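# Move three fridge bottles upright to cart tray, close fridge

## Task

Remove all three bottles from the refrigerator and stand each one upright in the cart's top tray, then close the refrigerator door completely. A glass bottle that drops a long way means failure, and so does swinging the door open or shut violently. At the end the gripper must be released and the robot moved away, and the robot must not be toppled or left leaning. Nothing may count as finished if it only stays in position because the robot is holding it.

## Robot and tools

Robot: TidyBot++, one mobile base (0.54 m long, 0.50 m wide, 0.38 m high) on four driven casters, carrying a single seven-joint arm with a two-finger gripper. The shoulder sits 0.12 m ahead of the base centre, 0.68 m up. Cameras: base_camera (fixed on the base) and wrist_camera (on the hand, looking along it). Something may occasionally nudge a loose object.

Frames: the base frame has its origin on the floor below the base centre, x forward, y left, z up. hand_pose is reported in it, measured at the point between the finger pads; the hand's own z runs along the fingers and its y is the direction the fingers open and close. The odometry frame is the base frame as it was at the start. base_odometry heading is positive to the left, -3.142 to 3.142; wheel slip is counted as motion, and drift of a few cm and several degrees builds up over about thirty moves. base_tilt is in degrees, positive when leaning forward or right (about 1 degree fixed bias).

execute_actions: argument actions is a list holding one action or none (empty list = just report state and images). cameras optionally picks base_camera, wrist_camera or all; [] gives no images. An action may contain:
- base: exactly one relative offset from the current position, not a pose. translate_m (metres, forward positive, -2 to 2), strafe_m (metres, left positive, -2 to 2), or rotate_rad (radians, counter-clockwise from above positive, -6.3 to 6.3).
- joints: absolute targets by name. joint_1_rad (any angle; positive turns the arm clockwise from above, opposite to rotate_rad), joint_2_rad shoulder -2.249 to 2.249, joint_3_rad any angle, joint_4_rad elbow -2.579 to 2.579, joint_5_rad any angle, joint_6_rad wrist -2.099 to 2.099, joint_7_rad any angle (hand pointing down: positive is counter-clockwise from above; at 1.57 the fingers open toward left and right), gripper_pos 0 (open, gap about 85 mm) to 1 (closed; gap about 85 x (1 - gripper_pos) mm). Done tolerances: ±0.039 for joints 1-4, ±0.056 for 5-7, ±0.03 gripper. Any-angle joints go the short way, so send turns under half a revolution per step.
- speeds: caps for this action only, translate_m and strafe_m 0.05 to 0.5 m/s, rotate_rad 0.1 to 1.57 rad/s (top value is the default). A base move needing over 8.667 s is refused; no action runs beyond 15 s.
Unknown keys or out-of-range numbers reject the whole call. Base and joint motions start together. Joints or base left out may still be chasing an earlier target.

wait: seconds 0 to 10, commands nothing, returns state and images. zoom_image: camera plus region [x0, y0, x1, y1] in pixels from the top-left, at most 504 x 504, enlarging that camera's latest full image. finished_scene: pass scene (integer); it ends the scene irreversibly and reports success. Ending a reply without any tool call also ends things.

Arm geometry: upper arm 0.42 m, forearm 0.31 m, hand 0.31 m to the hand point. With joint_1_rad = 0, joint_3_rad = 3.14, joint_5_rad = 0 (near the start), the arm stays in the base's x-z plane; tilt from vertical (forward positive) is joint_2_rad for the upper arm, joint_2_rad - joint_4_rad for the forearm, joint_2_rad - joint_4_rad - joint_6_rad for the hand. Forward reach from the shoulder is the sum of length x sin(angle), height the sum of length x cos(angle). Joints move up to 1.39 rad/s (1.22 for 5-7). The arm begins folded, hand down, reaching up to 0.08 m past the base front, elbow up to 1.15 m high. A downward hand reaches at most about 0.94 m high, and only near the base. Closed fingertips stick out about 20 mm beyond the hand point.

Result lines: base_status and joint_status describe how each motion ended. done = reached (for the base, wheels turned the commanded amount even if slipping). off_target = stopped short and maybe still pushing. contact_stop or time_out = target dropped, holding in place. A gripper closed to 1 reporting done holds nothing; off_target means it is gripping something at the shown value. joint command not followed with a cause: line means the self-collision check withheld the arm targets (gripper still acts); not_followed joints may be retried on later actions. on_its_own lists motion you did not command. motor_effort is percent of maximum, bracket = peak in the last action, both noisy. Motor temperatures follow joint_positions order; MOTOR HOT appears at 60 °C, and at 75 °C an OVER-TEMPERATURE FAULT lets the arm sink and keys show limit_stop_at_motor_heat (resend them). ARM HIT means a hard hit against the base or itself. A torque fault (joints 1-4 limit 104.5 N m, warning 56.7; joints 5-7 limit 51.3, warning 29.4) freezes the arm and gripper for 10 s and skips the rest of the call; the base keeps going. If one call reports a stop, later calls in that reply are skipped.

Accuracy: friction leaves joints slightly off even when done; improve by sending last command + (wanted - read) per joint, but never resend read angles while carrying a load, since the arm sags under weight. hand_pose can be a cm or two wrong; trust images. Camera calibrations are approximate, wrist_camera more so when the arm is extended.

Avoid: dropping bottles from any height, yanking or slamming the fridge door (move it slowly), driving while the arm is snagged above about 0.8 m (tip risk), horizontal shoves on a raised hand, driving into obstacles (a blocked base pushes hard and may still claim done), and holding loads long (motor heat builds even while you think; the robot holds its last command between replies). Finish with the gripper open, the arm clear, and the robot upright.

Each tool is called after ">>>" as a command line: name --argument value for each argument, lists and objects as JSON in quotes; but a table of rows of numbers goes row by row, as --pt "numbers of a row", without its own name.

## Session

>>> execute_actions --actions '[{"joints":{"joint_2_rad":-0.3,"joint_4_rad":-1.2,"joint_6_rad":-1.2}}]'

Scene clock: 2.60 s.
Motor temperatures (°C, as the motors report them): [31 35 26 28 33 39 38]
base_odometry: x=+0.000 y=+0.000 heading=+0.000 (m, m, rad; odometry frame)
base_tilt: forward=-0.3 right=-0.1 (deg)
base_status: not commanded
joint_positions: joint_1_rad=+0.001 joint_2_rad=-0.314 joint_3_rad=+3.148 joint_4_rad=-1.223 joint_5_rad=-0.018 joint_6_rad=-1.167 joint_7_rad=+1.596 gripper_pos=+0.000
joint_status: all done
motor_effort: joint_1_rad=-1(1) joint_2_rad=-6(7) joint_3_rad=-1(0) joint_4_rad=+19(22) joint_5_rad=-1(1) joint_6_rad=+7(8) joint_7_rad=+0(0) (%)
hand_pose: x=+0.5094 y=+0.0029 z=+1.1246 quat_wxyz=(-0.001, +0.861, +0.009, +0.508) (m; base frame)
pictures: base_camera, wrist_camera
camera_calibration (this result's frames):
wrist_camera: T_world_to_cam=[[0.0437894, -0.993013, 0.109584, -0.156259], [-0.539155, -0.115834, -0.834203, 1.26015], [0.841067, -0.0225535, -0.54046, 0.315938], [0, 0, 0, 1]] pos_world=[0.420533, -0.00207328, 1.23909]
Images, in order (width x height): base_camera 644x364, wrist_camera 644x476.

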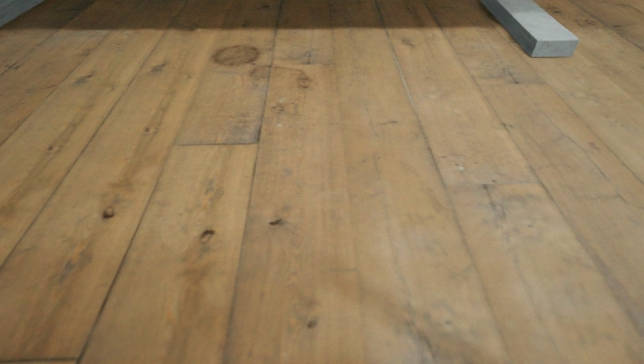

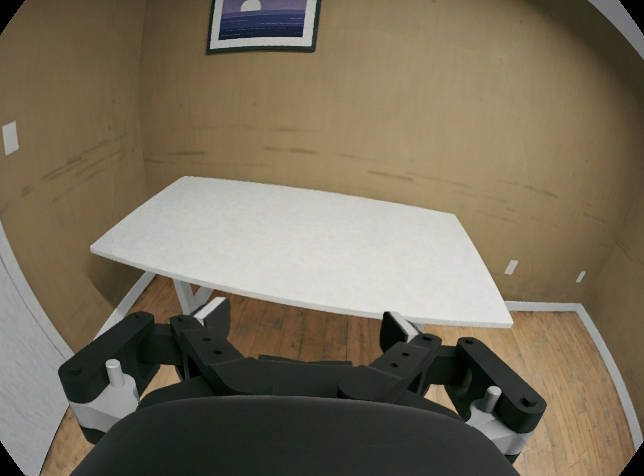

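>>> execute_actions --actions '[{"base":{"rotate_rad":3.14}}]' --cameras '["wrist_camera"]'

Scene clock: 11.73 s.
Motor temperatures (°C, as the motors report them): [31 34 26 28 33 39 38]
base_odometry: x=+0.000 y=+0.000 heading=+3.140 (m, m, rad; odometry frame)
base_tilt: forward=-0.3 right=-0.2 (deg)
base_status: done
joint_positions: joint_1_rad=+0.001 joint_2_rad=-0.299 joint_3_rad=+3.148 joint_4_rad=-1.223 joint_5_rad=-0.018 joint_6_rad=-1.167 joint_7_rad=+1.596 gripper_pos=+0.000
joint_status: not commanded
motor_effort: joint_1_rad=+0(1) joint_2_rad=-7(9) joint_3_rad=+0(1) joint_4_rad=+19(20) joint_5_rad=-1(3) joint_6_rad=+7(8) joint_7_rad=+0(1) (%)
hand_pose: x=+0.5160 y=+0.0029 z=+1.1184 quat_wxyz=(-0.002, +0.865, +0.009, +0.501) (m; base frame)
pictures: wrist_camera
camera_calibration (this result's frames):
wrist_camera: T_world_to_cam=[[0.0455216, -0.993014, 0.108864, -0.155969], [-0.552254, -0.115826, -0.825591, 1.25572], [0.832432, -0.0225384, -0.553668, 0.326271], [0, 0, 0, 1]] pos_world=[0.428976, -0.00208134, 1.23433]
Images, in order (width x height): wrist_camera 644x476.

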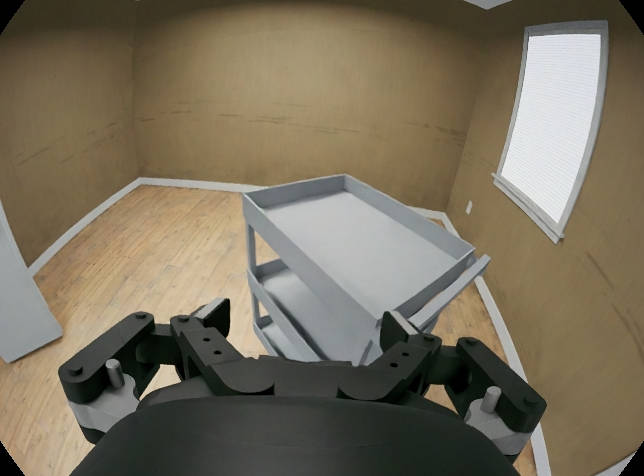

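Cart ahead; fridge at left. Turn left 90°.

>>> execute_actions --actions '[{"base":{"rotate_rad":1.57}}]' --cameras '["wrist_camera"]'

Scene clock: 18.73 s.
Motor temperatures (°C, as the motors report them): [31 34 26 28 33 39 38]
base_odometry: x=+0.000 y=+0.000 heading=-1.574 (m, m, rad; odometry frame)
base_tilt: forward=-0.3 right=-0.2 (deg)
base_status: done
joint_positions: joint_1_rad=+0.001 joint_2_rad=-0.299 joint_3_rad=+3.148 joint_4_rad=-1.223 joint_5_rad=-0.018 joint_6_rad=-1.167 joint_7_rad=+1.596 gripper_pos=+0.000
joint_status: not commanded
motor_effort: joint_1_rad=-1(2) joint_2_rad=-7(9) joint_3_rad=+0(1) joint_4_rad=+20(20) joint_5_rad=-1(3) joint_6_rad=+8(8) joint_7_rad=+0(0) (%)
hand_pose: x=+0.5161 y=+0.0030 z=+1.1184 quat_wxyz=(-0.002, +0.865, +0.009, +0.501) (m; base frame)
pictures: wrist_camera
camera_calibration (this result's frames):
wrist_camera: T_world_to_cam=[[0.0456368, -0.993006, 0.108885, -0.155997], [-0.552393, -0.115903, -0.825486, 1.25566], [0.832333, -0.0224748, -0.55382, 0.326387], [0, 0, 0, 1]] pos_world=[0.429076, -0.00203535, 1.23428]
Images, in order (width x height): wrist_camera 644x476.

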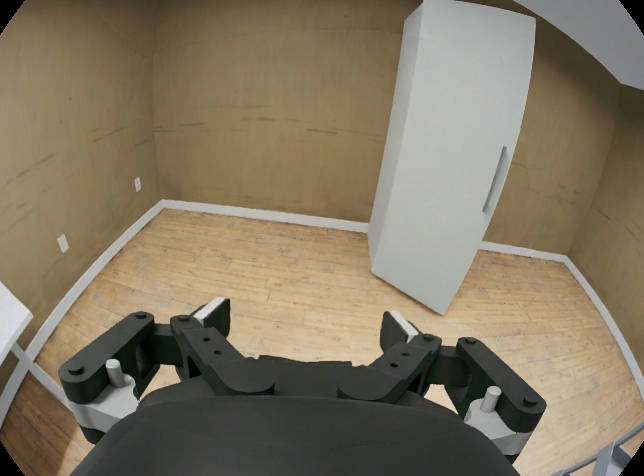

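>>> execute_actions --actions '[{"base":{"strafe_m":-1.0},"joints":{"joint_1_rad":0,"joint_2_rad":0.6,"joint_4_rad":-0.97,"joint_6_rad":0.0,"gripper_pos":1}}]' --cameras '[]'

>>> execute_actions --actions '[{"base":{"translate_m":0.7}}]'

Scene clock: 38.50 s.
Motor temperatures (°C, as the motors report them): [31 34 26 28 33 39 38]
base_odometry: x=-0.999 y=+0.003 heading=-1.574 (m, m, rad; odometry frame)
base_tilt: forward=-0.2 right=-0.2 (deg)
base_status: done
joint_positions: joint_1_rad=+0.002 joint_2_rad=+0.602 joint_3_rad=+3.148 joint_4_rad=-0.997 joint_5_rad=-0.018 joint_6_rad=-0.031 joint_7_rad=+1.596 gripper_pos=+0.999
joint_status: all done
motor_effort: joint_1_rad=-1(12) joint_2_rad=-41(46) joint_3_rad=-1(7) joint_4_rad=+24(28) joint_5_rad=-2(1) joint_6_rad=+9(10) joint_7_rad=+0(0) (%)
hand_pose: x=+0.9825 y=-0.0037 z=+1.0010 quat_wxyz=(+0.006, +0.728, +0.001, +0.686) (m; base frame)
pictures: none
No camera images: the call's "cameras" was empty. Leave "cameras" out to get every camera's image.

Scene clock: 41.27 s.
Motor temperatures (°C, as the motors report them): [31 34 26 28 33 39 38]
base_odometry: x=-1.003 y=-0.697 heading=-1.575 (m, m, rad; odometry frame)
base_tilt: forward=-0.3 right=-0.2 (deg)
base_status: done
joint_positions: joint_1_rad=+0.002 joint_2_rad=+0.602 joint_3_rad=+3.148 joint_4_rad=-0.995 joint_5_rad=-0.018 joint_6_rad=-0.029 joint_7_rad=+1.596 gripper_pos=+0.999
joint_status: not commanded
motor_effort: joint_1_rad=-1(4) joint_2_rad=-40(42) joint_3_rad=-1(2) joint_4_rad=+24(25) joint_5_rad=-1(1) joint_6_rad=+9(9) joint_7_rad=+0(0) (%)
hand_pose: x=+0.9825 y=-0.0037 z=+1.0026 quat_wxyz=(+0.006, +0.727, +0.001, +0.687) (m; base frame)
pictures: base_camera, wrist_camera
camera_calibration (this result's frames):
wrist_camera: T_world_to_cam=[[-0.0263525, -0.992919, 0.115836, -0.107521], [-0.125991, -0.111653, -0.985728, 1.15865], [0.991681, -0.0405707, -0.122157, -0.715498], [0, 0, 0, 1]] pos_world=[0.852693, -0.00642043, 1.06717]
Images, in order (width x height): base_camera 644x364, wrist_camera 644x476.

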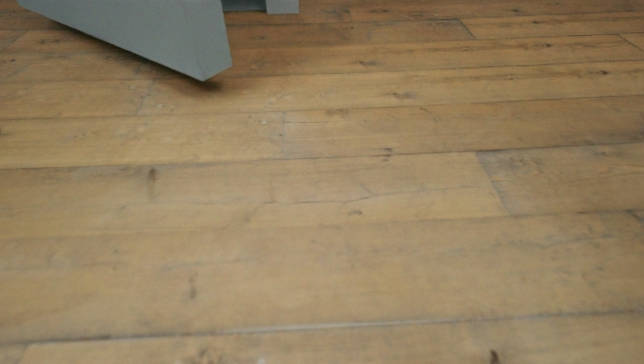

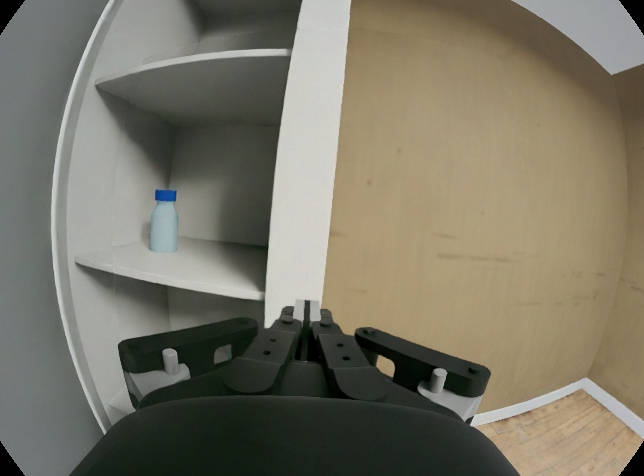

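Bottles on the upper shelf this time. Sweep left.

>>> execute_actions --actions '[{"base":{"strafe_m":0.75},"speeds":{"strafe_m":0.12}}]'

Scene clock: 59.90 s.
Motor temperatures (°C, as the motors report them): [31 34 26 28 33 39 38]
base_odometry: x=-0.255 y=-0.701 heading=-1.580 (m, m, rad; odometry frame)
base_tilt: forward=-0.3 right=-0.1 (deg)
base_status: strafe_m time_out (by the wheels' count: +0.747 of +0.750)
joint_positions: joint_1_rad=+0.224 joint_2_rad=+0.587 joint_3_rad=+3.232 joint_4_rad=-0.999 joint_5_rad=-0.018 joint_6_rad=-0.028 joint_7_rad=+1.596 gripper_pos=+0.999
joint_status: not commanded
motor_effort: joint_1_rad=-41(48) joint_2_rad=-37(42) joint_3_rad=-16(20) joint_4_rad=+27(33) joint_5_rad=-2(2) joint_6_rad=+9(9) joint_7_rad=+0(3) (%)
hand_pose: x=+0.9448 y=-0.2353 z=+1.0145 quat_wxyz=(+0.123, +0.716, -0.088, +0.681) (m; base frame)
pictures: base_camera, wrist_camera
camera_calibration (this result's frames):
wrist_camera: T_world_to_cam=[[-0.31025, -0.936975, 0.160696, -0.104002], [-0.152323, -0.117858, -0.981278, 1.1587], [0.938372, -0.32892, -0.106157, -0.719737], [0, 0, 0, 1]] pos_world=[0.819611, -0.197622, 1.07732]
Images, in order (width x height): base_camera 644x364, wrist_camera 644x476.

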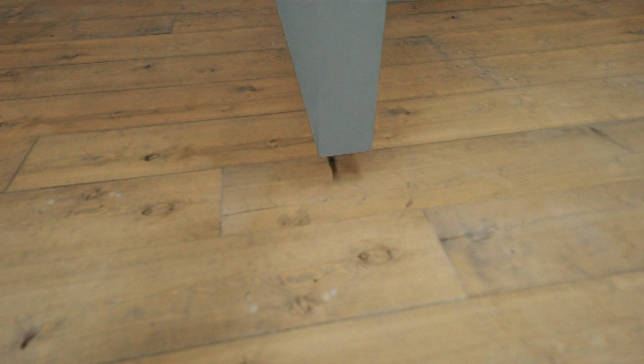

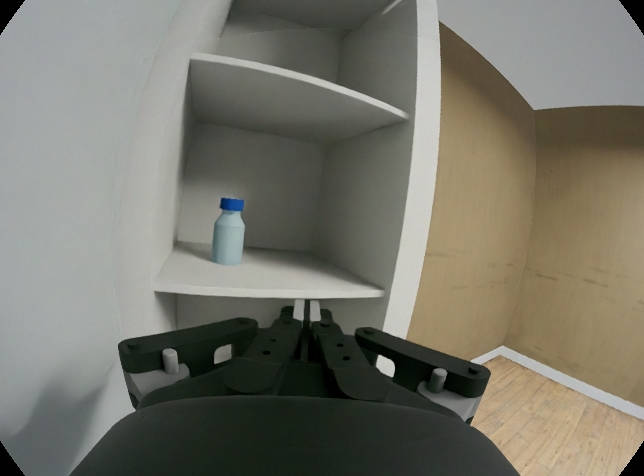

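>>> execute_actions --actions '[{"base":{"strafe_m":-0.3},"joints":{"joint_1_rad":0,"joint_3_rad":3.14}}]' --cameras '[]'

>>> execute_actions --actions '[{"base":{"translate_m":-0.3},"joints":{"joint_2_rad":-0.3,"joint_4_rad":-1.2,"joint_6_rad":-1.2,"gripper_pos":0}}]' --cameras '["wrist_camera"]'

Scene clock: 70.07 s.
Motor temperatures (°C, as the motors report them): [32 34 26 28 33 39 38]
base_odometry: x=-0.555 y=-0.699 heading=-1.579 (m, m, rad; odometry frame)
base_tilt: forward=-0.2 right=-0.1 (deg)
base_status: done
joint_positions: joint_1_rad=+0.008 joint_2_rad=+0.593 joint_3_rad=+3.139 joint_4_rad=-0.995 joint_5_rad=-0.018 joint_6_rad=-0.028 joint_7_rad=+1.596 gripper_pos=+0.999
joint_status: all done
motor_effort: joint_1_rad=-1(40) joint_2_rad=-40(40) joint_3_rad=-1(16) joint_4_rad=+24(28) joint_5_rad=-1(2) joint_6_rad=+9(9) joint_7_rad=+0(0) (%)
hand_pose: x=+0.9794 y=-0.0035 z=+1.0109 quat_wxyz=(+0.003, +0.723, +0.000, +0.691) (m; base frame)
pictures: none
No camera images: the call's "cameras" was empty. Leave "cameras" out to get every camera's image.

Scene clock: 72.30 s.
Motor temperatures (°C, as the motors report them): [32 34 26 28 33 39 38]
base_odometry: x=-0.553 y=-0.398 heading=-1.579 (m, m, rad; odometry frame)
base_tilt: forward=-0.3 right=-0.2 (deg)
base_status: done
joint_positions: joint_1_rad=+0.008 joint_2_rad=-0.296 joint_3_rad=+3.139 joint_4_rad=-1.172 joint_5_rad=-0.018 joint_6_rad=-1.172 joint_7_rad=+1.596 gripper_pos=+0.000
joint_status: all done
motor_effort: joint_1_rad=-1(2) joint_2_rad=-7(45) joint_3_rad=+0(2) joint_4_rad=+19(26) joint_5_rad=-2(2) joint_6_rad=+7(9) joint_7_rad=+0(0) (%)
hand_pose: x=+0.5142 y=+0.0051 z=+1.1425 quat_wxyz=(-0.001, +0.854, +0.010, +0.520) (m; base frame)
pictures: wrist_camera
camera_calibration (this result's frames):
wrist_camera: T_world_to_cam=[[0.042991, -0.992649, 0.113132, -0.159896], [-0.515556, -0.119037, -0.848547, 1.28221], [0.855777, -0.021846, -0.516884, 0.287105], [0, 0, 0, 1]] pos_world=[0.422229, 0.000182565, 1.25451]
Images, in order (width x height): wrist_camera 644x476.

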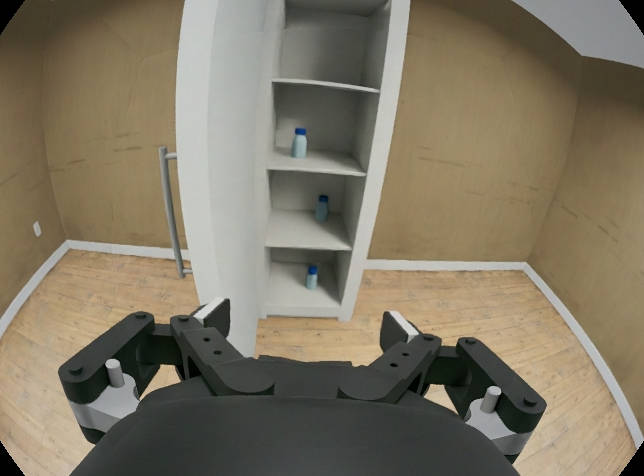

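>>> execute_actions --actions '[{"joints":{"joint_2_rad":1.2,"joint_4_rad":-1.3,"joint_6_rad":0.96}}]' --cameras '[]'

>>> execute_actions --actions '[{"base":{"translate_m":0.6}}]' --cameras '["wrist_camera"]'

Scene clock: 92.63 s.
Motor temperatures (°C, as the motors report them): [32 34 26 28 33 39 38]
base_odometry: x=-0.553 y=-0.398 heading=-1.579 (m, m, rad; odometry frame)
base_tilt: forward=-0.3 right=-0.2 (deg)
base_status: not commanded
joint_positions: joint_1_rad=+0.008 joint_2_rad=+1.200 joint_3_rad=+3.139 joint_4_rad=-1.278 joint_5_rad=-0.018 joint_6_rad=+0.928 joint_7_rad=+1.596 gripper_pos=+0.000
joint_status: all done
motor_effort: joint_1_rad=+0(1) joint_2_rad=-47(51) joint_3_rad=-2(2) joint_4_rad=+17(23) joint_5_rad=-2(2) joint_6_rad=+9(10) joint_7_rad=+0(0) (%)
hand_pose: x=+1.0160 y=-0.0089 z=+0.5933 quat_wxyz=(+0.012, +0.700, -0.004, +0.714) (m; base frame)
pictures: none
No camera images: the call's "cameras" was empty. Leave "cameras" out to get every camera's image.

Scene clock: 95.33 s.
Motor temperatures (°C, as the motors report them): [32 34 26 28 33 39 38]
base_odometry: x=-0.559 y=-0.999 heading=-1.580 (m, m, rad; odometry frame)
base_tilt: forward=-0.3 right=-0.2 (deg)
base_status: done
joint_positions: joint_1_rad=+0.008 joint_2_rad=+1.200 joint_3_rad=+3.139 joint_4_rad=-1.280 joint_5_rad=-0.018 joint_6_rad=+0.929 joint_7_rad=+1.596 gripper_pos=+0.000
joint_status: not commanded
motor_effort: joint_1_rad=-1(4) joint_2_rad=-46(48) joint_3_rad=-2(3) joint_4_rad=+17(18) joint_5_rad=-1(0) joint_6_rad=+9(9) joint_7_rad=+0(0) (%)
hand_pose: x=+1.0154 y=-0.0088 z=+0.5923 quat_wxyz=(+0.012, +0.700, -0.004, +0.714) (m; base frame)
pictures: wrist_camera
camera_calibration (this result's frames):
wrist_camera: T_world_to_cam=[[-0.0493519, -0.992237, 0.11415, -0.0399111], [-0.0526501, -0.111545, -0.992364, 0.687278], [0.997393, -0.054985, -0.0467364, -0.849047], [0, 0, 0, 1]] pos_world=[0.881049, -0.00962347, 0.646904]
Images, in order (width x height): wrist_camera 644x476.

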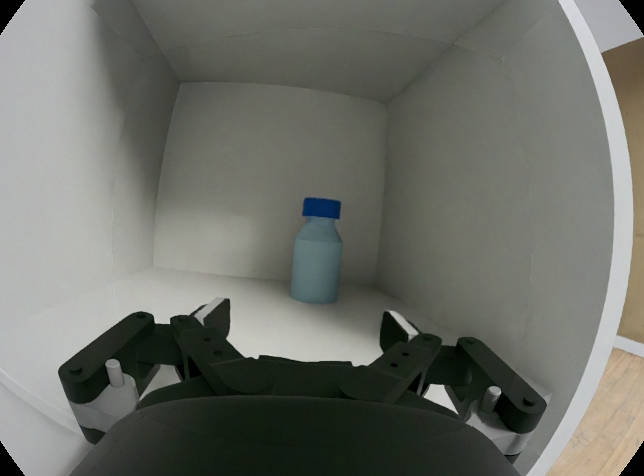

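>>> execute_actions --actions '[{"base":{"translate_m":0.2},"speeds":{"translate_m":0.15}}]' --cameras '["wrist_camera"]'

Scene clock: 104.27 s.
Motor temperatures (°C, as the motors report them): [32 35 26 28 33 39 38]
base_odometry: x=-0.559 y=-1.012 heading=-1.578 (m, m, rad; odometry frame)
base_tilt: forward=-0.3 right=-0.2 (deg)
base_status: translate_m time_out (by the wheels' count: +0.014 of +0.200)
joint_positions: joint_1_rad=+0.008 joint_2_rad=+1.201 joint_3_rad=+3.139 joint_4_rad=-1.282 joint_5_rad=-0.018 joint_6_rad=+0.935 joint_7_rad=+1.596 gripper_pos=+0.000
joint_status: not commanded
motor_effort: joint_1_rad=-1(10) joint_2_rad=-47(60) joint_3_rad=-2(6) joint_4_rad=+17(21) joint_5_rad=-1(0) joint_6_rad=+9(12) joint_7_rad=+0(0) (%)
hand_pose: x=+1.0149 y=-0.0095 z=+0.5927 quat_wxyz=(+0.012, +0.699, -0.004, +0.715) (m; base frame)
pictures: wrist_camera
camera_calibration (this result's frames):
wrist_camera: T_world_to_cam=[[-0.0505416, -0.992119, 0.114653, -0.039766], [-0.049355, -0.112178, -0.992462, 0.684297], [0.997502, -0.0558193, -0.0432963, -0.850734], [0, 0, 0, 1]] pos_world=[0.880372, -0.0101768, 0.646864]
Images, in order (width x height): wrist_camera 644x476.

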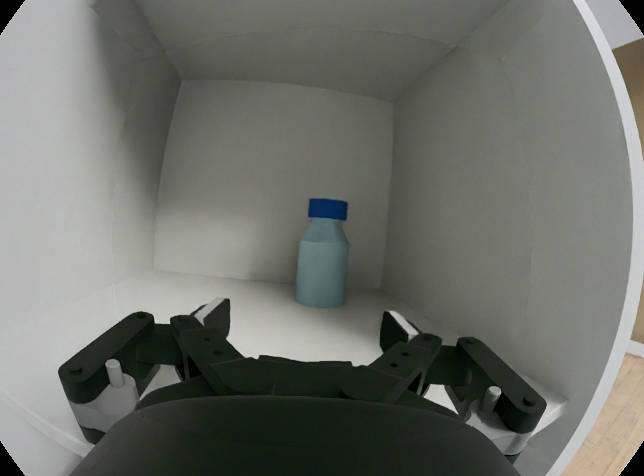

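>>> execute_actions --actions '[{"base":{"translate_m":-0.03}}]' --cameras '["base_camera"]'

Scene clock: 115.27 s.
Motor temperatures (°C, as the motors report them): [31 35 26 28 33 39 38]
base_odometry: x=-0.559 y=-0.982 heading=-1.578 (m, m, rad; odometry frame)
base_tilt: forward=-0.3 right=-0.2 (deg)
base_status: done
joint_positions: joint_1_rad=+0.008 joint_2_rad=+1.201 joint_3_rad=+3.139 joint_4_rad=-1.283 joint_5_rad=-0.018 joint_6_rad=+0.935 joint_7_rad=+1.596 gripper_pos=+0.000
joint_status: not commanded
motor_effort: joint_1_rad=-1(1) joint_2_rad=-46(48) joint_3_rad=-2(2) joint_4_rad=+17(18) joint_5_rad=-1(1) joint_6_rad=+9(9) joint_7_rad=+0(0) (%)
hand_pose: x=+1.0147 y=-0.0095 z=+0.5922 quat_wxyz=(+0.012, +0.699, -0.004, +0.715) (m; base frame)
pictures: base_camera
Images, in order (width x height): base_camera 644x364.

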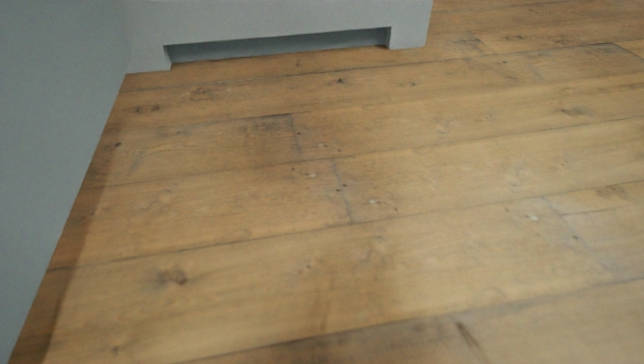

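>>> execute_actions --actions '[{"base":{"strafe_m":-0.13},"joints":{"joint_1_rad":-0.13}}]' --cameras '[]'

>>> execute_actions --actions '[{"base":{"translate_m":0.2},"speeds":{"translate_m":0.15}}]' --cameras '["wrist_camera"]'

Scene clock: 131.67 s.
Motor temperatures (°C, as the motors report them): [31 36 26 28 33 39 38]
base_odometry: x=-0.689 y=-0.982 heading=-1.578 (m, m, rad; odometry frame)
base_tilt: forward=-0.3 right=-0.2 (deg)
base_status: done
joint_positions: joint_1_rad=-0.121 joint_2_rad=+1.201 joint_3_rad=+3.139 joint_4_rad=-1.283 joint_5_rad=-0.018 joint_6_rad=+0.935 joint_7_rad=+1.596 gripper_pos=+0.000
joint_status: all done
motor_effort: joint_1_rad=-1(4) joint_2_rad=-46(47) joint_3_rad=-2(3) joint_4_rad=+17(17) joint_5_rad=+0(1) joint_6_rad=+8(9) joint_7_rad=+0(1) (%)
hand_pose: x=+1.0085 y=+0.1056 z=+0.5922 quat_wxyz=(-0.034, +0.698, +0.041, +0.714) (m; base frame)
pictures: none
No camera images: the call's "cameras" was empty. Leave "cameras" out to get every camera's image.

Scene clock: 133.67 s.
Motor temperatures (°C, as the motors report them): [31 36 26 28 33 39 38]
base_odometry: x=-0.690 y=-1.182 heading=-1.578 (m, m, rad; odometry frame)
base_tilt: forward=-0.3 right=-0.2 (deg)
base_status: done
joint_positions: joint_1_rad=-0.121 joint_2_rad=+1.201 joint_3_rad=+3.139 joint_4_rad=-1.283 joint_5_rad=-0.018 joint_6_rad=+0.935 joint_7_rad=+1.596 gripper_pos=+0.000
joint_status: not commanded
motor_effort: joint_1_rad=-1(3) joint_2_rad=-46(49) joint_3_rad=-2(2) joint_4_rad=+17(18) joint_5_rad=-1(1) joint_6_rad=+9(9) joint_7_rad=+0(0) (%)
hand_pose: x=+1.0084 y=+0.1056 z=+0.5921 quat_wxyz=(-0.034, +0.698, +0.041, +0.714) (m; base frame)
pictures: wrist_camera
camera_calibration (this result's frames):
wrist_camera: T_world_to_cam=[[0.0774307, -0.990377, 0.11471, -0.0551078], [-0.0358187, -0.117745, -0.992398, 0.683178], [0.996354, 0.0727333, -0.0445911, -0.849459], [0, 0, 0, 1]] pos_world=[0.8751, 0.087647, 0.646427]
Images, in order (width x height): wrist_camera 644x476.

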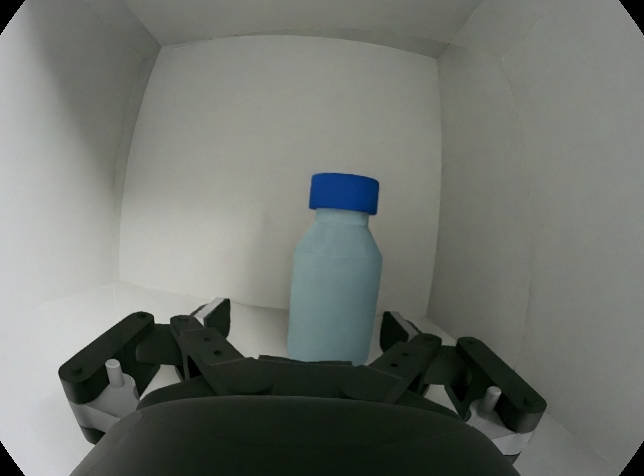

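Slightly right; adjust j1 and go forward.

>>> execute_actions --actions '[{"base":{"translate_m":0.1},"joints":{"joint_1_rad":-0.09},"speeds":{"translate_m":0.1}}]' --cameras '[]'

>>> execute_actions --actions '[{"joints":{"gripper_pos":1}}]' --cameras '[]'

Scene clock: 141.33 s.
Motor temperatures (°C, as the motors report them): [31 36 26 28 33 39 38]
base_odometry: x=-0.691 y=-1.282 heading=-1.579 (m, m, rad; odometry frame)
base_tilt: forward=-0.3 right=-0.2 (deg)
base_status: done
joint_positions: joint_1_rad=-0.106 joint_2_rad=+1.201 joint_3_rad=+3.139 joint_4_rad=-1.283 joint_5_rad=-0.018 joint_6_rad=+0.935 joint_7_rad=+1.596 gripper_pos=+0.000
joint_status: all done
motor_effort: joint_1_rad=-1(3) joint_2_rad=-46(48) joint_3_rad=-2(3) joint_4_rad=+17(18) joint_5_rad=+0(0) joint_6_rad=+9(9) joint_7_rad=+0(1) (%)
hand_pose: x=+1.0099 y=+0.0923 z=+0.5921 quat_wxyz=(-0.029, +0.698, +0.036, +0.714) (m; base frame)
pictures: none
No camera images: the call's "cameras" was empty. Leave "cameras" out to get every camera's image.

Scene clock: 142.43 s.
Motor temperatures (°C, as the motors report them): [31 36 26 28 33 39 38]
base_odometry: x=-0.691 y=-1.282 heading=-1.579 (m, m, rad; odometry frame)
base_tilt: forward=-0.2 right=-0.2 (deg)
base_status: not commanded
joint_positions: joint_1_rad=-0.106 joint_2_rad=+1.201 joint_3_rad=+3.139 joint_4_rad=-1.283 joint_5_rad=-0.018 joint_6_rad=+0.935 joint_7_rad=+1.596 gripper_pos=+0.226
joint_status: gripper_pos off_target (ended at +0.226, target +1.000)
motor_effort: joint_1_rad=-1(1) joint_2_rad=-46(46) joint_3_rad=-2(1) joint_4_rad=+17(17) joint_5_rad=-1(1) joint_6_rad=+9(9) joint_7_rad=+1(0) (%)
hand_pose: x=+1.0099 y=+0.0923 z=+0.5921 quat_wxyz=(-0.029, +0.698, +0.036, +0.714) (m; base frame)
pictures: none
No camera images: the call's "cameras" was empty. Leave "cameras" out to get every camera's image.

>>> execute_actions --actions '[{"joints":{"joint_2_rad":1.12,"joint_6_rad":0.88}}]' --cameras '[]'

>>> execute_actions --actions '[{"base":{"translate_m":-0.6}}]' --cameras '[]'

>>> execute_actions --actions '[{"base":{"rotate_rad":-0.861},"joints":{"joint_1_rad":0,"joint_2_rad":0.0,"joint_4_rad":-1.9,"joint_6_rad":0.3}}]' --cameras '[]'

>>> execute_actions --actions '[{"base":{"translate_m":-1.42}}]' --cameras '[]'

>>> execute_actions --actions '[{"base":{"strafe_m":-0.73}}]'

Scene clock: 169.40 s.
Motor temperatures (°C, as the motors report them): [31 37 26 27 33 39 38]
base_odometry: x=-0.691 y=-1.282 heading=-1.579 (m, m, rad; odometry frame)
base_tilt: forward=-0.3 right=-0.2 (deg)
base_status: not commanded
joint_positions: joint_1_rad=-0.106 joint_2_rad=+1.158 joint_3_rad=+3.139 joint_4_rad=-1.296 joint_5_rad=-0.018 joint_6_rad=+0.887 joint_7_rad=+1.596 gripper_pos=+0.226
joint_status: all done
motor_effort: joint_1_rad=-1(1) joint_2_rad=-52(53) joint_3_rad=-2(2) joint_4_rad=+21(21) joint_5_rad=-1(1) joint_6_rad=+12(12) joint_7_rad=+0(1) (%)
hand_pose: x=+1.0104 y=+0.0926 z=+0.6087 quat_wxyz=(-0.029, +0.705, +0.037, +0.708) (m; base frame)
pictures: none
No camera images: the call's "cameras" was empty. Leave "cameras" out to get every camera's image.

Scene clock: 172.10 s.
Motor temperatures (°C, as the motors report them): [31 37 26 27 33 39 38]
base_odometry: x=-0.687 y=-0.682 heading=-1.579 (m, m, rad; odometry frame)
base_tilt: forward=-0.2 right=-0.2 (deg)
base_status: done
joint_positions: joint_1_rad=-0.104 joint_2_rad=+1.158 joint_3_rad=+3.139 joint_4_rad=-1.300 joint_5_rad=-0.018 joint_6_rad=+0.886 joint_7_rad=+1.596 gripper_pos=+0.226
joint_status: not commanded
motor_effort: joint_1_rad=-1(6) joint_2_rad=-51(53) joint_3_rad=-2(3) joint_4_rad=+21(22) joint_5_rad=-1(2) joint_6_rad=+12(12) joint_7_rad=+0(0) (%)
hand_pose: x=+1.0096 y=+0.0907 z=+0.6069 quat_wxyz=(-0.028, +0.706, +0.036, +0.706) (m; base frame)
pictures: none
No camera images: the call's "cameras" was empty. Leave "cameras" out to get every camera's image.

Scene clock: 174.50 s.
Motor temperatures (°C, as the motors report them): [31 37 26 27 33 39 38]
base_odometry: x=-0.687 y=-0.682 heading=-2.439 (m, m, rad; odometry frame)
base_tilt: forward=-0.3 right=-0.1 (deg)
base_status: done
joint_positions: joint_1_rad=+0.007 joint_2_rad=+0.026 joint_3_rad=+3.150 joint_4_rad=-1.897 joint_5_rad=-0.018 joint_6_rad=+0.309 joint_7_rad=+1.596 gripper_pos=+0.226
joint_status: all done
motor_effort: joint_1_rad=-1(12) joint_2_rad=-24(54) joint_3_rad=-1(8) joint_4_rad=+27(27) joint_5_rad=-1(1) joint_6_rad=+12(13) joint_7_rad=+0(1) (%)
hand_pose: x=+0.7359 y=-0.0097 z=+0.9805 quat_wxyz=(+0.010, +0.722, -0.005, +0.692) (m; base frame)
pictures: none
No camera images: the call's "cameras" was empty. Leave "cameras" out to get every camera's image.

Scene clock: 178.70 s.
Motor temperatures (°C, as the motors report them): [31 37 26 27 33 39 38]
base_odometry: x=+0.398 y=+0.235 heading=-2.440 (m, m, rad; odometry frame)
base_tilt: forward=-0.3 right=-0.1 (deg)
base_status: done
joint_positions: joint_1_rad=+0.007 joint_2_rad=+0.020 joint_3_rad=+3.150 joint_4_rad=-1.900 joint_5_rad=-0.018 joint_6_rad=+0.307 joint_7_rad=+1.596 gripper_pos=+0.226
joint_status: not commanded
motor_effort: joint_1_rad=-1(2) joint_2_rad=-24(28) joint_3_rad=-1(1) joint_4_rad=+27(28) joint_5_rad=-2(1) joint_6_rad=+12(13) joint_7_rad=+0(0) (%)
hand_pose: x=+0.7340 y=-0.0096 z=+0.9816 quat_wxyz=(+0.010, +0.722, -0.005, +0.692) (m; base frame)
pictures: none
No camera images: the call's "cameras" was empty. Leave "cameras" out to get every camera's image.

Scene clock: 181.53 s.
Motor temperatures (°C, as the motors report them): [31 37 26 27 33 39 38]
base_odometry: x=-0.073 y=+0.793 heading=-2.440 (m, m, rad; odometry frame)
base_tilt: forward=-0.3 right=-0.1 (deg)
base_status: done
joint_positions: joint_1_rad=+0.007 joint_2_rad=+0.020 joint_3_rad=+3.148 joint_4_rad=-1.900 joint_5_rad=-0.018 joint_6_rad=+0.306 joint_7_rad=+1.596 gripper_pos=+0.226
joint_status: not commanded
motor_effort: joint_1_rad=-1(3) joint_2_rad=-24(24) joint_3_rad=-1(2) joint_4_rad=+27(27) joint_5_rad=-1(1) joint_6_rad=+12(12) joint_7_rad=+0(0) (%)
hand_pose: x=+0.7340 y=-0.0087 z=+0.9814 quat_wxyz=(+0.009, +0.722, -0.004, +0.692) (m; base frame)
pictures: base_camera, wrist_camera
camera_calibration (this result's frames):
wrist_camera: T_world_to_cam=[[-0.0400895, -0.992825, 0.112658, -0.103386], [-0.114551, -0.107439, -0.98759, 1.0994], [0.992608, -0.0524972, -0.109422, -0.485118], [0, 0, 0, 1]] pos_world=[0.603324, -0.00999345, 1.04432]
Images, in order (width x height): base_camera 644x364, wrist_camera 644x476.

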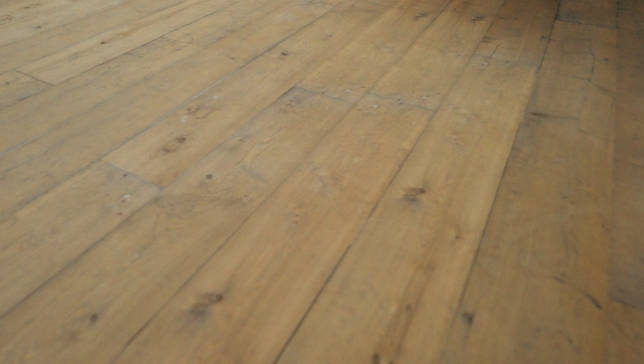

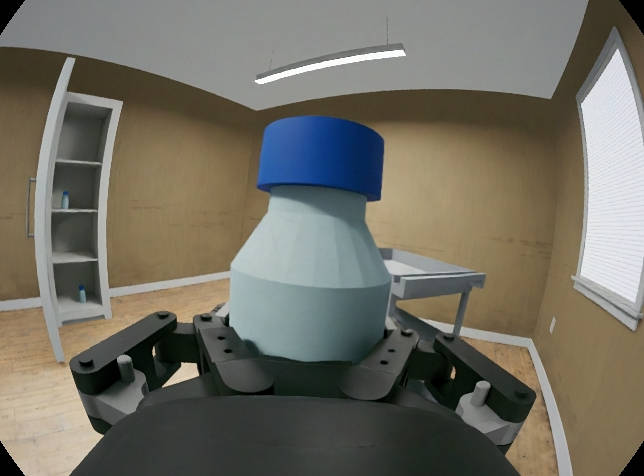

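>>> execute_actions --actions '[{"base":{"translate_m":0.5},"joints":{"joint_2_rad":0.55,"joint_4_rad":-1.1,"joint_6_rad":0.15}}]'

Scene clock: 191.50 s.
Motor temperatures (°C, as the motors report them): [31 37 26 28 33 39 38]
base_odometry: x=-0.455 y=+0.470 heading=-2.441 (m, m, rad; odometry frame)
base_tilt: forward=-0.3 right=-0.1 (deg)
base_status: done
joint_positions: joint_1_rad=+0.007 joint_2_rad=+0.587 joint_3_rad=+3.148 joint_4_rad=-1.152 joint_5_rad=-0.018 joint_6_rad=+0.157 joint_7_rad=+1.596 gripper_pos=+0.226
joint_status: joint_4_rad off_target (ended at -1.152, target -1.100); the others done
motor_effort: joint_1_rad=-1(1) joint_2_rad=-44(48) joint_3_rad=-1(2) joint_4_rad=+28(29) joint_5_rad=-1(1) joint_6_rad=+12(12) joint_7_rad=+1(0) (%)
hand_pose: x=+0.9731 y=-0.0090 z=+0.9764 quat_wxyz=(+0.009, +0.711, -0.002, +0.703) (m; base frame)
pictures: base_camera, wrist_camera
camera_calibration (this result's frames):
wrist_camera: T_world_to_cam=[[-0.0399633, -0.992595, 0.114713, -0.0957123], [-0.0818478, -0.111167, -0.990426, 1.09275], [0.995843, -0.0489696, -0.0767991, -0.758014], [0, 0, 0, 1]] pos_world=[0.840477, -0.0106455, 1.03505]
Images, in order (width x height): base_camera 644x364, wrist_camera 644x476.

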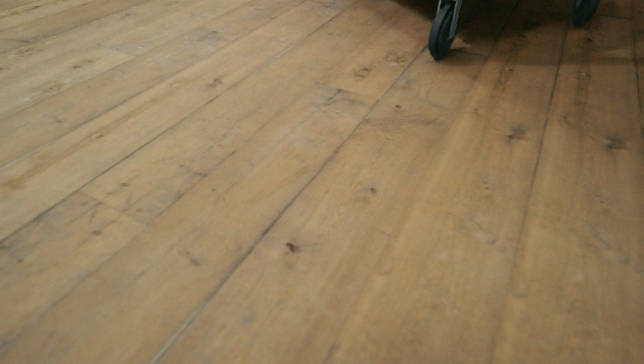

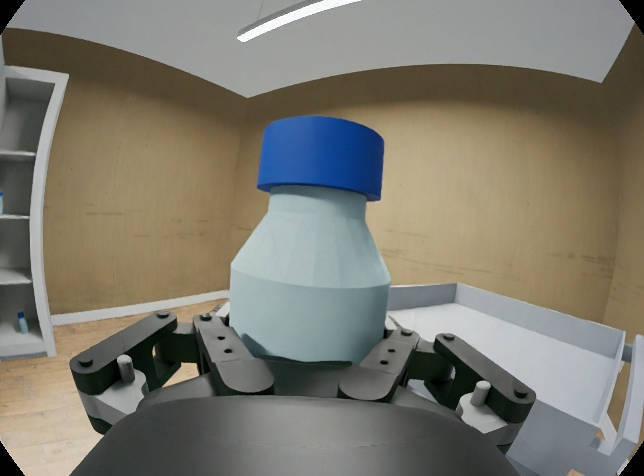

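>>> execute_actions --actions '[{"joints":{"joint_2_rad":0.7,"joint_4_rad":-1.2,"joint_6_rad":0.37}}]' --cameras '["wrist_camera"]'

Scene clock: 198.73 s.
Motor temperatures (°C, as the motors report them): [31 37 26 28 33 39 38]
base_odometry: x=-0.455 y=+0.470 heading=-2.441 (m, m, rad; odometry frame)
base_tilt: forward=-0.3 right=-0.2 (deg)
base_status: not commanded
joint_positions: joint_1_rad=+0.007 joint_2_rad=+0.733 joint_3_rad=+3.148 joint_4_rad=-1.211 joint_5_rad=-0.018 joint_6_rad=+0.316 joint_7_rad=+1.596 gripper_pos=+0.226
joint_status: all done
motor_effort: joint_1_rad=+0(1) joint_2_rad=-48(54) joint_3_rad=-1(2) joint_4_rad=+27(30) joint_5_rad=-1(1) joint_6_rad=+12(13) joint_7_rad=+0(0) (%)
hand_pose: x=+1.0040 y=-0.0100 z=+0.8620 quat_wxyz=(+0.010, +0.727, -0.002, +0.686) (m; base frame)
pictures: wrist_camera
camera_calibration (this result's frames):
wrist_camera: T_world_to_cam=[[-0.0368867, -0.992386, 0.117516, -0.0878626], [-0.128512, -0.111909, -0.985374, 1.02432], [0.991022, -0.0514494, -0.123406, -0.752568], [0, 0, 0, 1]] pos_world=[0.874207, -0.0112824, 0.926791]
Images, in order (width x height): wrist_camera 644x476.

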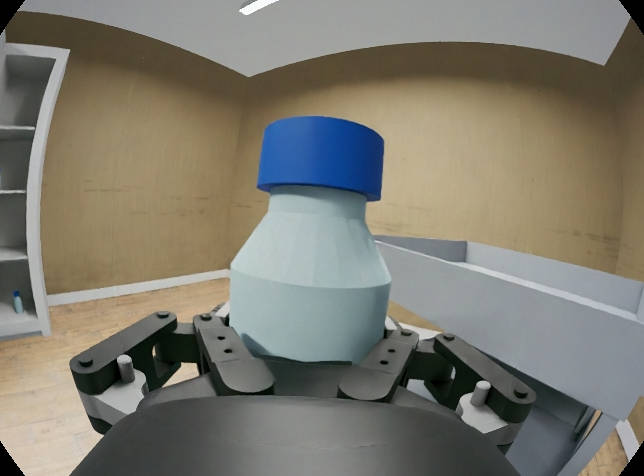

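>>> execute_actions --actions '[{"joints":{"joint_2_rad":0.55,"joint_4_rad":-1.1,"joint_6_rad":0.15}}]' --cameras '[]'

>>> execute_actions --actions '[{"base":{"strafe_m":-0.3}}]'

Scene clock: 209.43 s.
Motor temperatures (°C, as the motors report them): [31 38 26 28 33 39 38]
base_odometry: x=-0.455 y=+0.470 heading=-2.441 (m, m, rad; odometry frame)
base_tilt: forward=-0.3 right=-0.2 (deg)
base_status: not commanded
joint_positions: joint_1_rad=+0.007 joint_2_rad=+0.577 joint_3_rad=+3.148 joint_4_rad=-1.136 joint_5_rad=-0.018 joint_6_rad=+0.158 joint_7_rad=+1.596 gripper_pos=+0.226
joint_status: all done
motor_effort: joint_1_rad=-1(1) joint_2_rad=-44(52) joint_3_rad=-1(2) joint_4_rad=+28(30) joint_5_rad=-1(2) joint_6_rad=+12(13) joint_7_rad=+0(1) (%)
hand_pose: x=+0.9710 y=-0.0090 z=+0.9949 quat_wxyz=(+0.009, +0.701, -0.002, +0.713) (m; base frame)
pictures: none
No camera images: the call's "cameras" was empty. Leave "cameras" out to get every camera's image.

Scene clock: 211.37 s.
Motor temperatures (°C, as the motors report them): [31 38 26 28 33 39 38]
base_odometry: x=-0.649 y=+0.700 heading=-2.441 (m, m, rad; odometry frame)
base_tilt: forward=-0.3 right=-0.1 (deg)
base_status: done
joint_positions: joint_1_rad=+0.010 joint_2_rad=+0.577 joint_3_rad=+3.148 joint_4_rad=-1.136 joint_5_rad=-0.018 joint_6_rad=+0.157 joint_7_rad=+1.596 gripper_pos=+0.226
joint_status: not commanded
motor_effort: joint_1_rad=-1(7) joint_2_rad=-44(45) joint_3_rad=-1(4) joint_4_rad=+28(29) joint_5_rad=-1(0) joint_6_rad=+12(12) joint_7_rad=+0(0) (%)
hand_pose: x=+0.9709 y=-0.0121 z=+0.9947 quat_wxyz=(+0.011, +0.702, -0.003, +0.712) (m; base frame)
pictures: base_camera, wrist_camera
camera_calibration (this result's frames):
wrist_camera: T_world_to_cam=[[-0.0465377, -0.99241, 0.113828, -0.093736], [-0.0566022, -0.111148, -0.992191, 1.08755], [0.997312, -0.0526172, -0.051, -0.781718], [0, 0, 0, 1]] pos_world=[0.836811, -0.0132777, 1.04985]
Images, in order (width x height): base_camera 644x364, wrist_camera 644x476.

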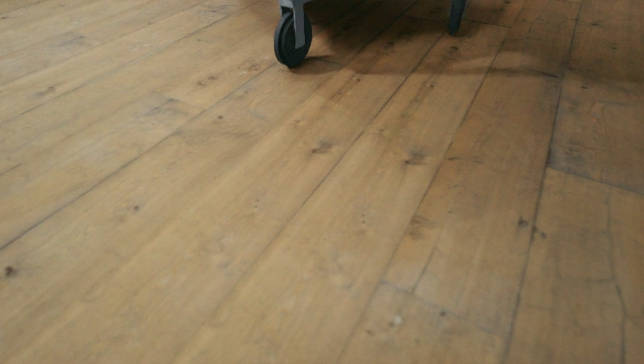

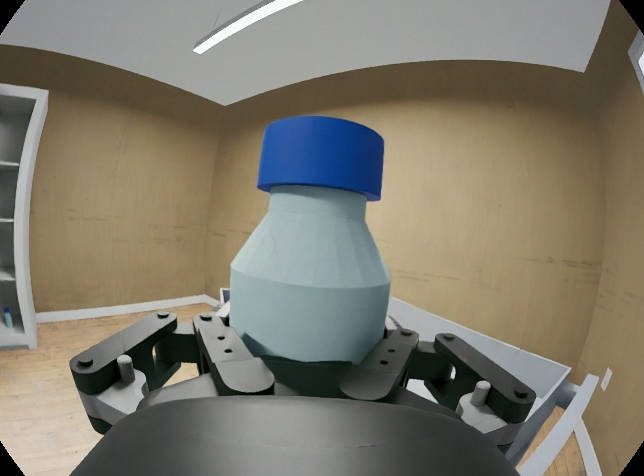

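>>> execute_actions --actions '[{"joints":{"joint_2_rad":0.2,"joint_4_rad":-0.9,"joint_6_rad":-1.0}}]' --cameras '["wrist_camera"]'

Scene clock: 219.73 s.
Motor temperatures (°C, as the motors report them): [31 38 26 28 33 39 38]
base_odometry: x=-0.649 y=+0.700 heading=-2.441 (m, m, rad; odometry frame)
base_tilt: forward=-0.3 right=-0.1 (deg)
base_status: not commanded
joint_positions: joint_1_rad=+0.010 joint_2_rad=+0.218 joint_3_rad=+3.148 joint_4_rad=-0.941 joint_5_rad=-0.018 joint_6_rad=-0.995 joint_7_rad=+1.596 gripper_pos=+0.226
joint_status: joint_4_rad off_target (ended at -0.941, target -0.900); the others done
motor_effort: joint_1_rad=+0(1) joint_2_rad=-30(48) joint_3_rad=-1(1) joint_4_rad=+26(30) joint_5_rad=-2(1) joint_6_rad=+10(13) joint_7_rad=+0(0) (%)
hand_pose: x=+0.7579 y=-0.0042 z=+1.0470 quat_wxyz=(+0.001, +0.881, +0.003, +0.474) (m; base frame)
pictures: wrist_camera
camera_calibration (this result's frames):
wrist_camera: T_world_to_cam=[[0.039597, -0.993535, 0.106399, -0.159235], [-0.604273, -0.108615, -0.78934, 1.33096], [0.795793, -0.0330386, -0.604667, 0.166385], [0, 0, 0, 1]] pos_world=[0.678157, -0.00814696, 1.16813]
Images, in order (width x height): wrist_camera 644x476.

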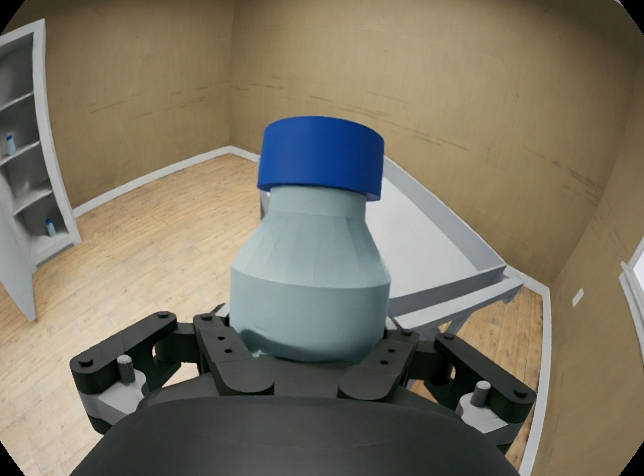

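>>> execute_actions --actions '[{"base":{"strafe_m":-0.36},"joints":{"joint_2_rad":0.0,"joint_4_rad":-1.9,"joint_6_rad":0.3}}]' --cameras '[]'

>>> execute_actions --actions '[{"base":{"rotate_rad":0.37}}]' --cameras '[]'

>>> execute_actions --actions '[{"base":{"translate_m":0.07},"joints":{"joint_2_rad":0.55,"joint_4_rad":-1.1,"joint_6_rad":0.15}}]'

Scene clock: 246.87 s.
Motor temperatures (°C, as the motors report them): [31 37 26 28 33 39 38]
base_odometry: x=-0.883 y=+0.972 heading=-2.439 (m, m, rad; odometry frame)
base_tilt: forward=-0.3 right=-0.2 (deg)
base_status: done
joint_positions: joint_1_rad=+0.010 joint_2_rad=+0.033 joint_3_rad=+3.148 joint_4_rad=-1.897 joint_5_rad=-0.018 joint_6_rad=+0.247 joint_7_rad=+1.596 gripper_pos=+0.226
joint_status: all done
motor_effort: joint_1_rad=-1(9) joint_2_rad=-25(35) joint_3_rad=-1(9) joint_4_rad=+27(34) joint_5_rad=-2(2) joint_6_rad=+12(15) joint_7_rad=+0(0) (%)
hand_pose: x=+0.7366 y=-0.0101 z=+0.9568 quat_wxyz=(+0.010, +0.746, -0.005, +0.666) (m; base frame)
pictures: none
No camera images: the call's "cameras" was empty. Leave "cameras" out to get every camera's image.

Scene clock: 249.80 s.
Motor temperatures (°C, as the motors report them): [31 37 26 28 33 39 38]
base_odometry: x=-0.884 y=+0.971 heading=-2.077 (m, m, rad; odometry frame)
base_tilt: forward=-0.3 right=-0.2 (deg)
base_status: rotate_rad time_out (by the wheels' count: +0.362 of +0.370)
joint_positions: joint_1_rad=+0.000 joint_2_rad=+0.030 joint_3_rad=+3.138 joint_4_rad=-1.897 joint_5_rad=-0.018 joint_6_rad=+0.247 joint_7_rad=+1.596 gripper_pos=+0.226
joint_status: not commanded
motor_effort: joint_1_rad=+0(5) joint_2_rad=-24(26) joint_3_rad=-1(5) joint_4_rad=+27(28) joint_5_rad=-1(1) joint_6_rad=+12(12) joint_7_rad=+0(0) (%)
hand_pose: x=+0.7356 y=+0.0020 z=+0.9585 quat_wxyz=(+0.003, +0.745, +0.002, +0.667) (m; base frame)
pictures: none
No camera images: the call's "cameras" was empty. Leave "cameras" out to get every camera's image.

not run: a stop came earlier in this reply.

>>> execute_actions --actions '[{"joints":{"joint_2_rad":0.55,"joint_4_rad":-1.1,"joint_6_rad":0.15}}]'

Scene clock: 259.00 s.
Motor temperatures (°C, as the motors report them): [31 37 26 28 33 39 38]
base_odometry: x=-0.884 y=+0.971 heading=-2.077 (m, m, rad; odometry frame)
base_tilt: forward=-0.3 right=-0.2 (deg)
base_status: not commanded
joint_positions: joint_1_rad=+0.000 joint_2_rad=+0.578 joint_3_rad=+3.138 joint_4_rad=-1.154 joint_5_rad=-0.018 joint_6_rad=+0.159 joint_7_rad=+1.596 gripper_pos=+0.226
joint_status: joint_4_rad off_target (ended at -1.154, target -1.100); the others done
motor_effort: joint_1_rad=+0(1) joint_2_rad=-44(46) joint_3_rad=-1(2) joint_4_rad=+28(28) joint_5_rad=-2(1) joint_6_rad=+12(13) joint_7_rad=+0(0) (%)
hand_pose: x=+0.9704 y=+0.0023 z=+0.9829 quat_wxyz=(+0.002, +0.708, +0.002, +0.706) (m; base frame)
pictures: base_camera, wrist_camera
camera_calibration (this result's frames):
wrist_camera: T_world_to_cam=[[-0.0256819, -0.993737, 0.108756, -0.0933162], [-0.0724621, -0.106655, -0.991652, 1.09231], [0.99704, -0.0333482, -0.0692692, -0.762848], [0, 0, 0, 1]] pos_world=[0.837345, -0.00167084, 1.0405]
Images, in order (width x height): base_camera 644x364, wrist_camera 644x476.

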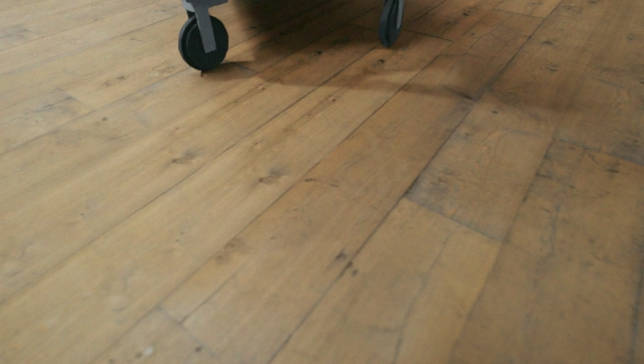

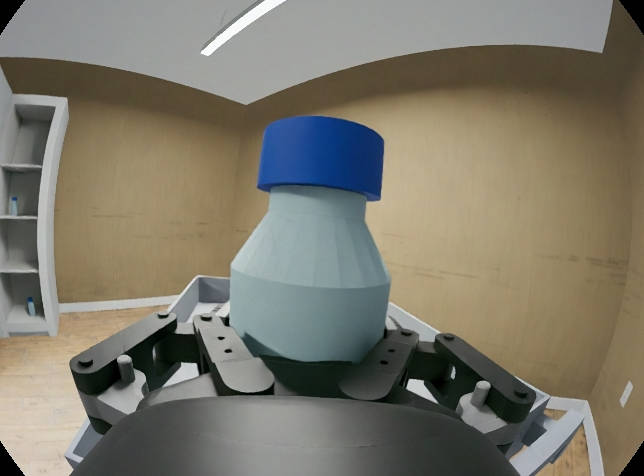

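>>> execute_actions --actions '[{"base":{"strafe_m":0.1}}]' --cameras '[]'

>>> execute_actions --actions '[{"base":{"translate_m":0.28},"speeds":{"translate_m":0.2}}]' --cameras '[]'

>>> execute_actions --actions '[{"joints":{"joint_2_rad":0.7,"joint_4_rad":-1.2,"joint_6_rad":0.37}}]' --cameras '["wrist_camera"]'

Scene clock: 271.13 s.
Motor temperatures (°C, as the motors report them): [31 37 26 29 33 39 38]
base_odometry: x=-0.796 y=+0.923 heading=-2.076 (m, m, rad; odometry frame)
base_tilt: forward=-0.3 right=-0.1 (deg)
base_status: done
joint_positions: joint_1_rad=-0.010 joint_2_rad=+0.578 joint_3_rad=+3.138 joint_4_rad=-1.154 joint_5_rad=-0.018 joint_6_rad=+0.158 joint_7_rad=+1.596 gripper_pos=+0.226
joint_status: not commanded
motor_effort: joint_1_rad=+0(5) joint_2_rad=-45(45) joint_3_rad=-1(3) joint_4_rad=+28(29) joint_5_rad=-1(1) joint_6_rad=+12(12) joint_7_rad=+0(0) (%)
hand_pose: x=+0.9704 y=+0.0105 z=+0.9832 quat_wxyz=(-0.002, +0.708, +0.005, +0.706) (m; base frame)
pictures: none
No camera images: the call's "cameras" was empty. Leave "cameras" out to get every camera's image.

Scene clock: 273.30 s.
Motor temperatures (°C, as the motors report them): [31 37 26 29 33 39 38]
base_odometry: x=-0.932 y=+0.678 heading=-2.076 (m, m, rad; odometry frame)
base_tilt: forward=-0.3 right=-0.2 (deg)
base_status: done
joint_positions: joint_1_rad=-0.009 joint_2_rad=+0.580 joint_3_rad=+3.138 joint_4_rad=-1.151 joint_5_rad=-0.018 joint_6_rad=+0.157 joint_7_rad=+1.596 gripper_pos=+0.226
joint_status: not commanded
motor_effort: joint_1_rad=-1(2) joint_2_rad=-44(47) joint_3_rad=-1(2) joint_4_rad=+28(30) joint_5_rad=-1(1) joint_6_rad=+12(13) joint_7_rad=+1(0) (%)
hand_pose: x=+0.9711 y=+0.0104 z=+0.9824 quat_wxyz=(-0.002, +0.708, +0.005, +0.706) (m; base frame)
pictures: none
No camera images: the call's "cameras" was empty. Leave "cameras" out to get every camera's image.

Scene clock: 274.70 s.
Motor temperatures (°C, as the motors report them): [31 37 26 29 33 39 38]
base_odometry: x=-0.932 y=+0.678 heading=-2.076 (m, m, rad; odometry frame)
base_tilt: forward=-0.2 right=-0.2 (deg)
base_status: not commanded
joint_positions: joint_1_rad=-0.009 joint_2_rad=+0.724 joint_3_rad=+3.138 joint_4_rad=-1.201 joint_5_rad=-0.018 joint_6_rad=+0.317 joint_7_rad=+1.596 gripper_pos=+0.226
joint_status: all done
motor_effort: joint_1_rad=-1(3) joint_2_rad=-48(51) joint_3_rad=-2(3) joint_4_rad=+27(28) joint_5_rad=-1(4) joint_6_rad=+12(21) joint_7_rad=+0(0) (%)
hand_pose: x=+1.0035 y=+0.0098 z=+0.8768 quat_wxyz=(+0.000, +0.720, +0.004, +0.694) (m; base frame)
pictures: wrist_camera
camera_calibration (this result's frames):
wrist_camera: T_world_to_cam=[[-0.0154722, -0.993776, 0.110316, -0.0851066], [-0.105507, -0.108091, -0.988526, 1.02065], [0.994298, -0.0269339, -0.103178, -0.770514], [0, 0, 0, 1]] pos_world=[0.87249, 0.00499302, 0.938829]
Images, in order (width x height): wrist_camera 644x476.

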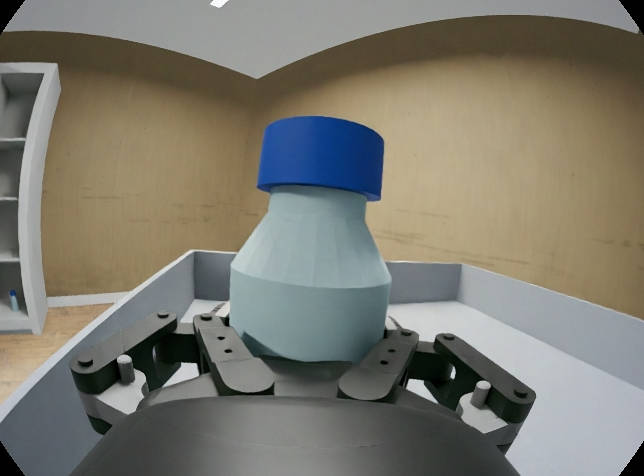

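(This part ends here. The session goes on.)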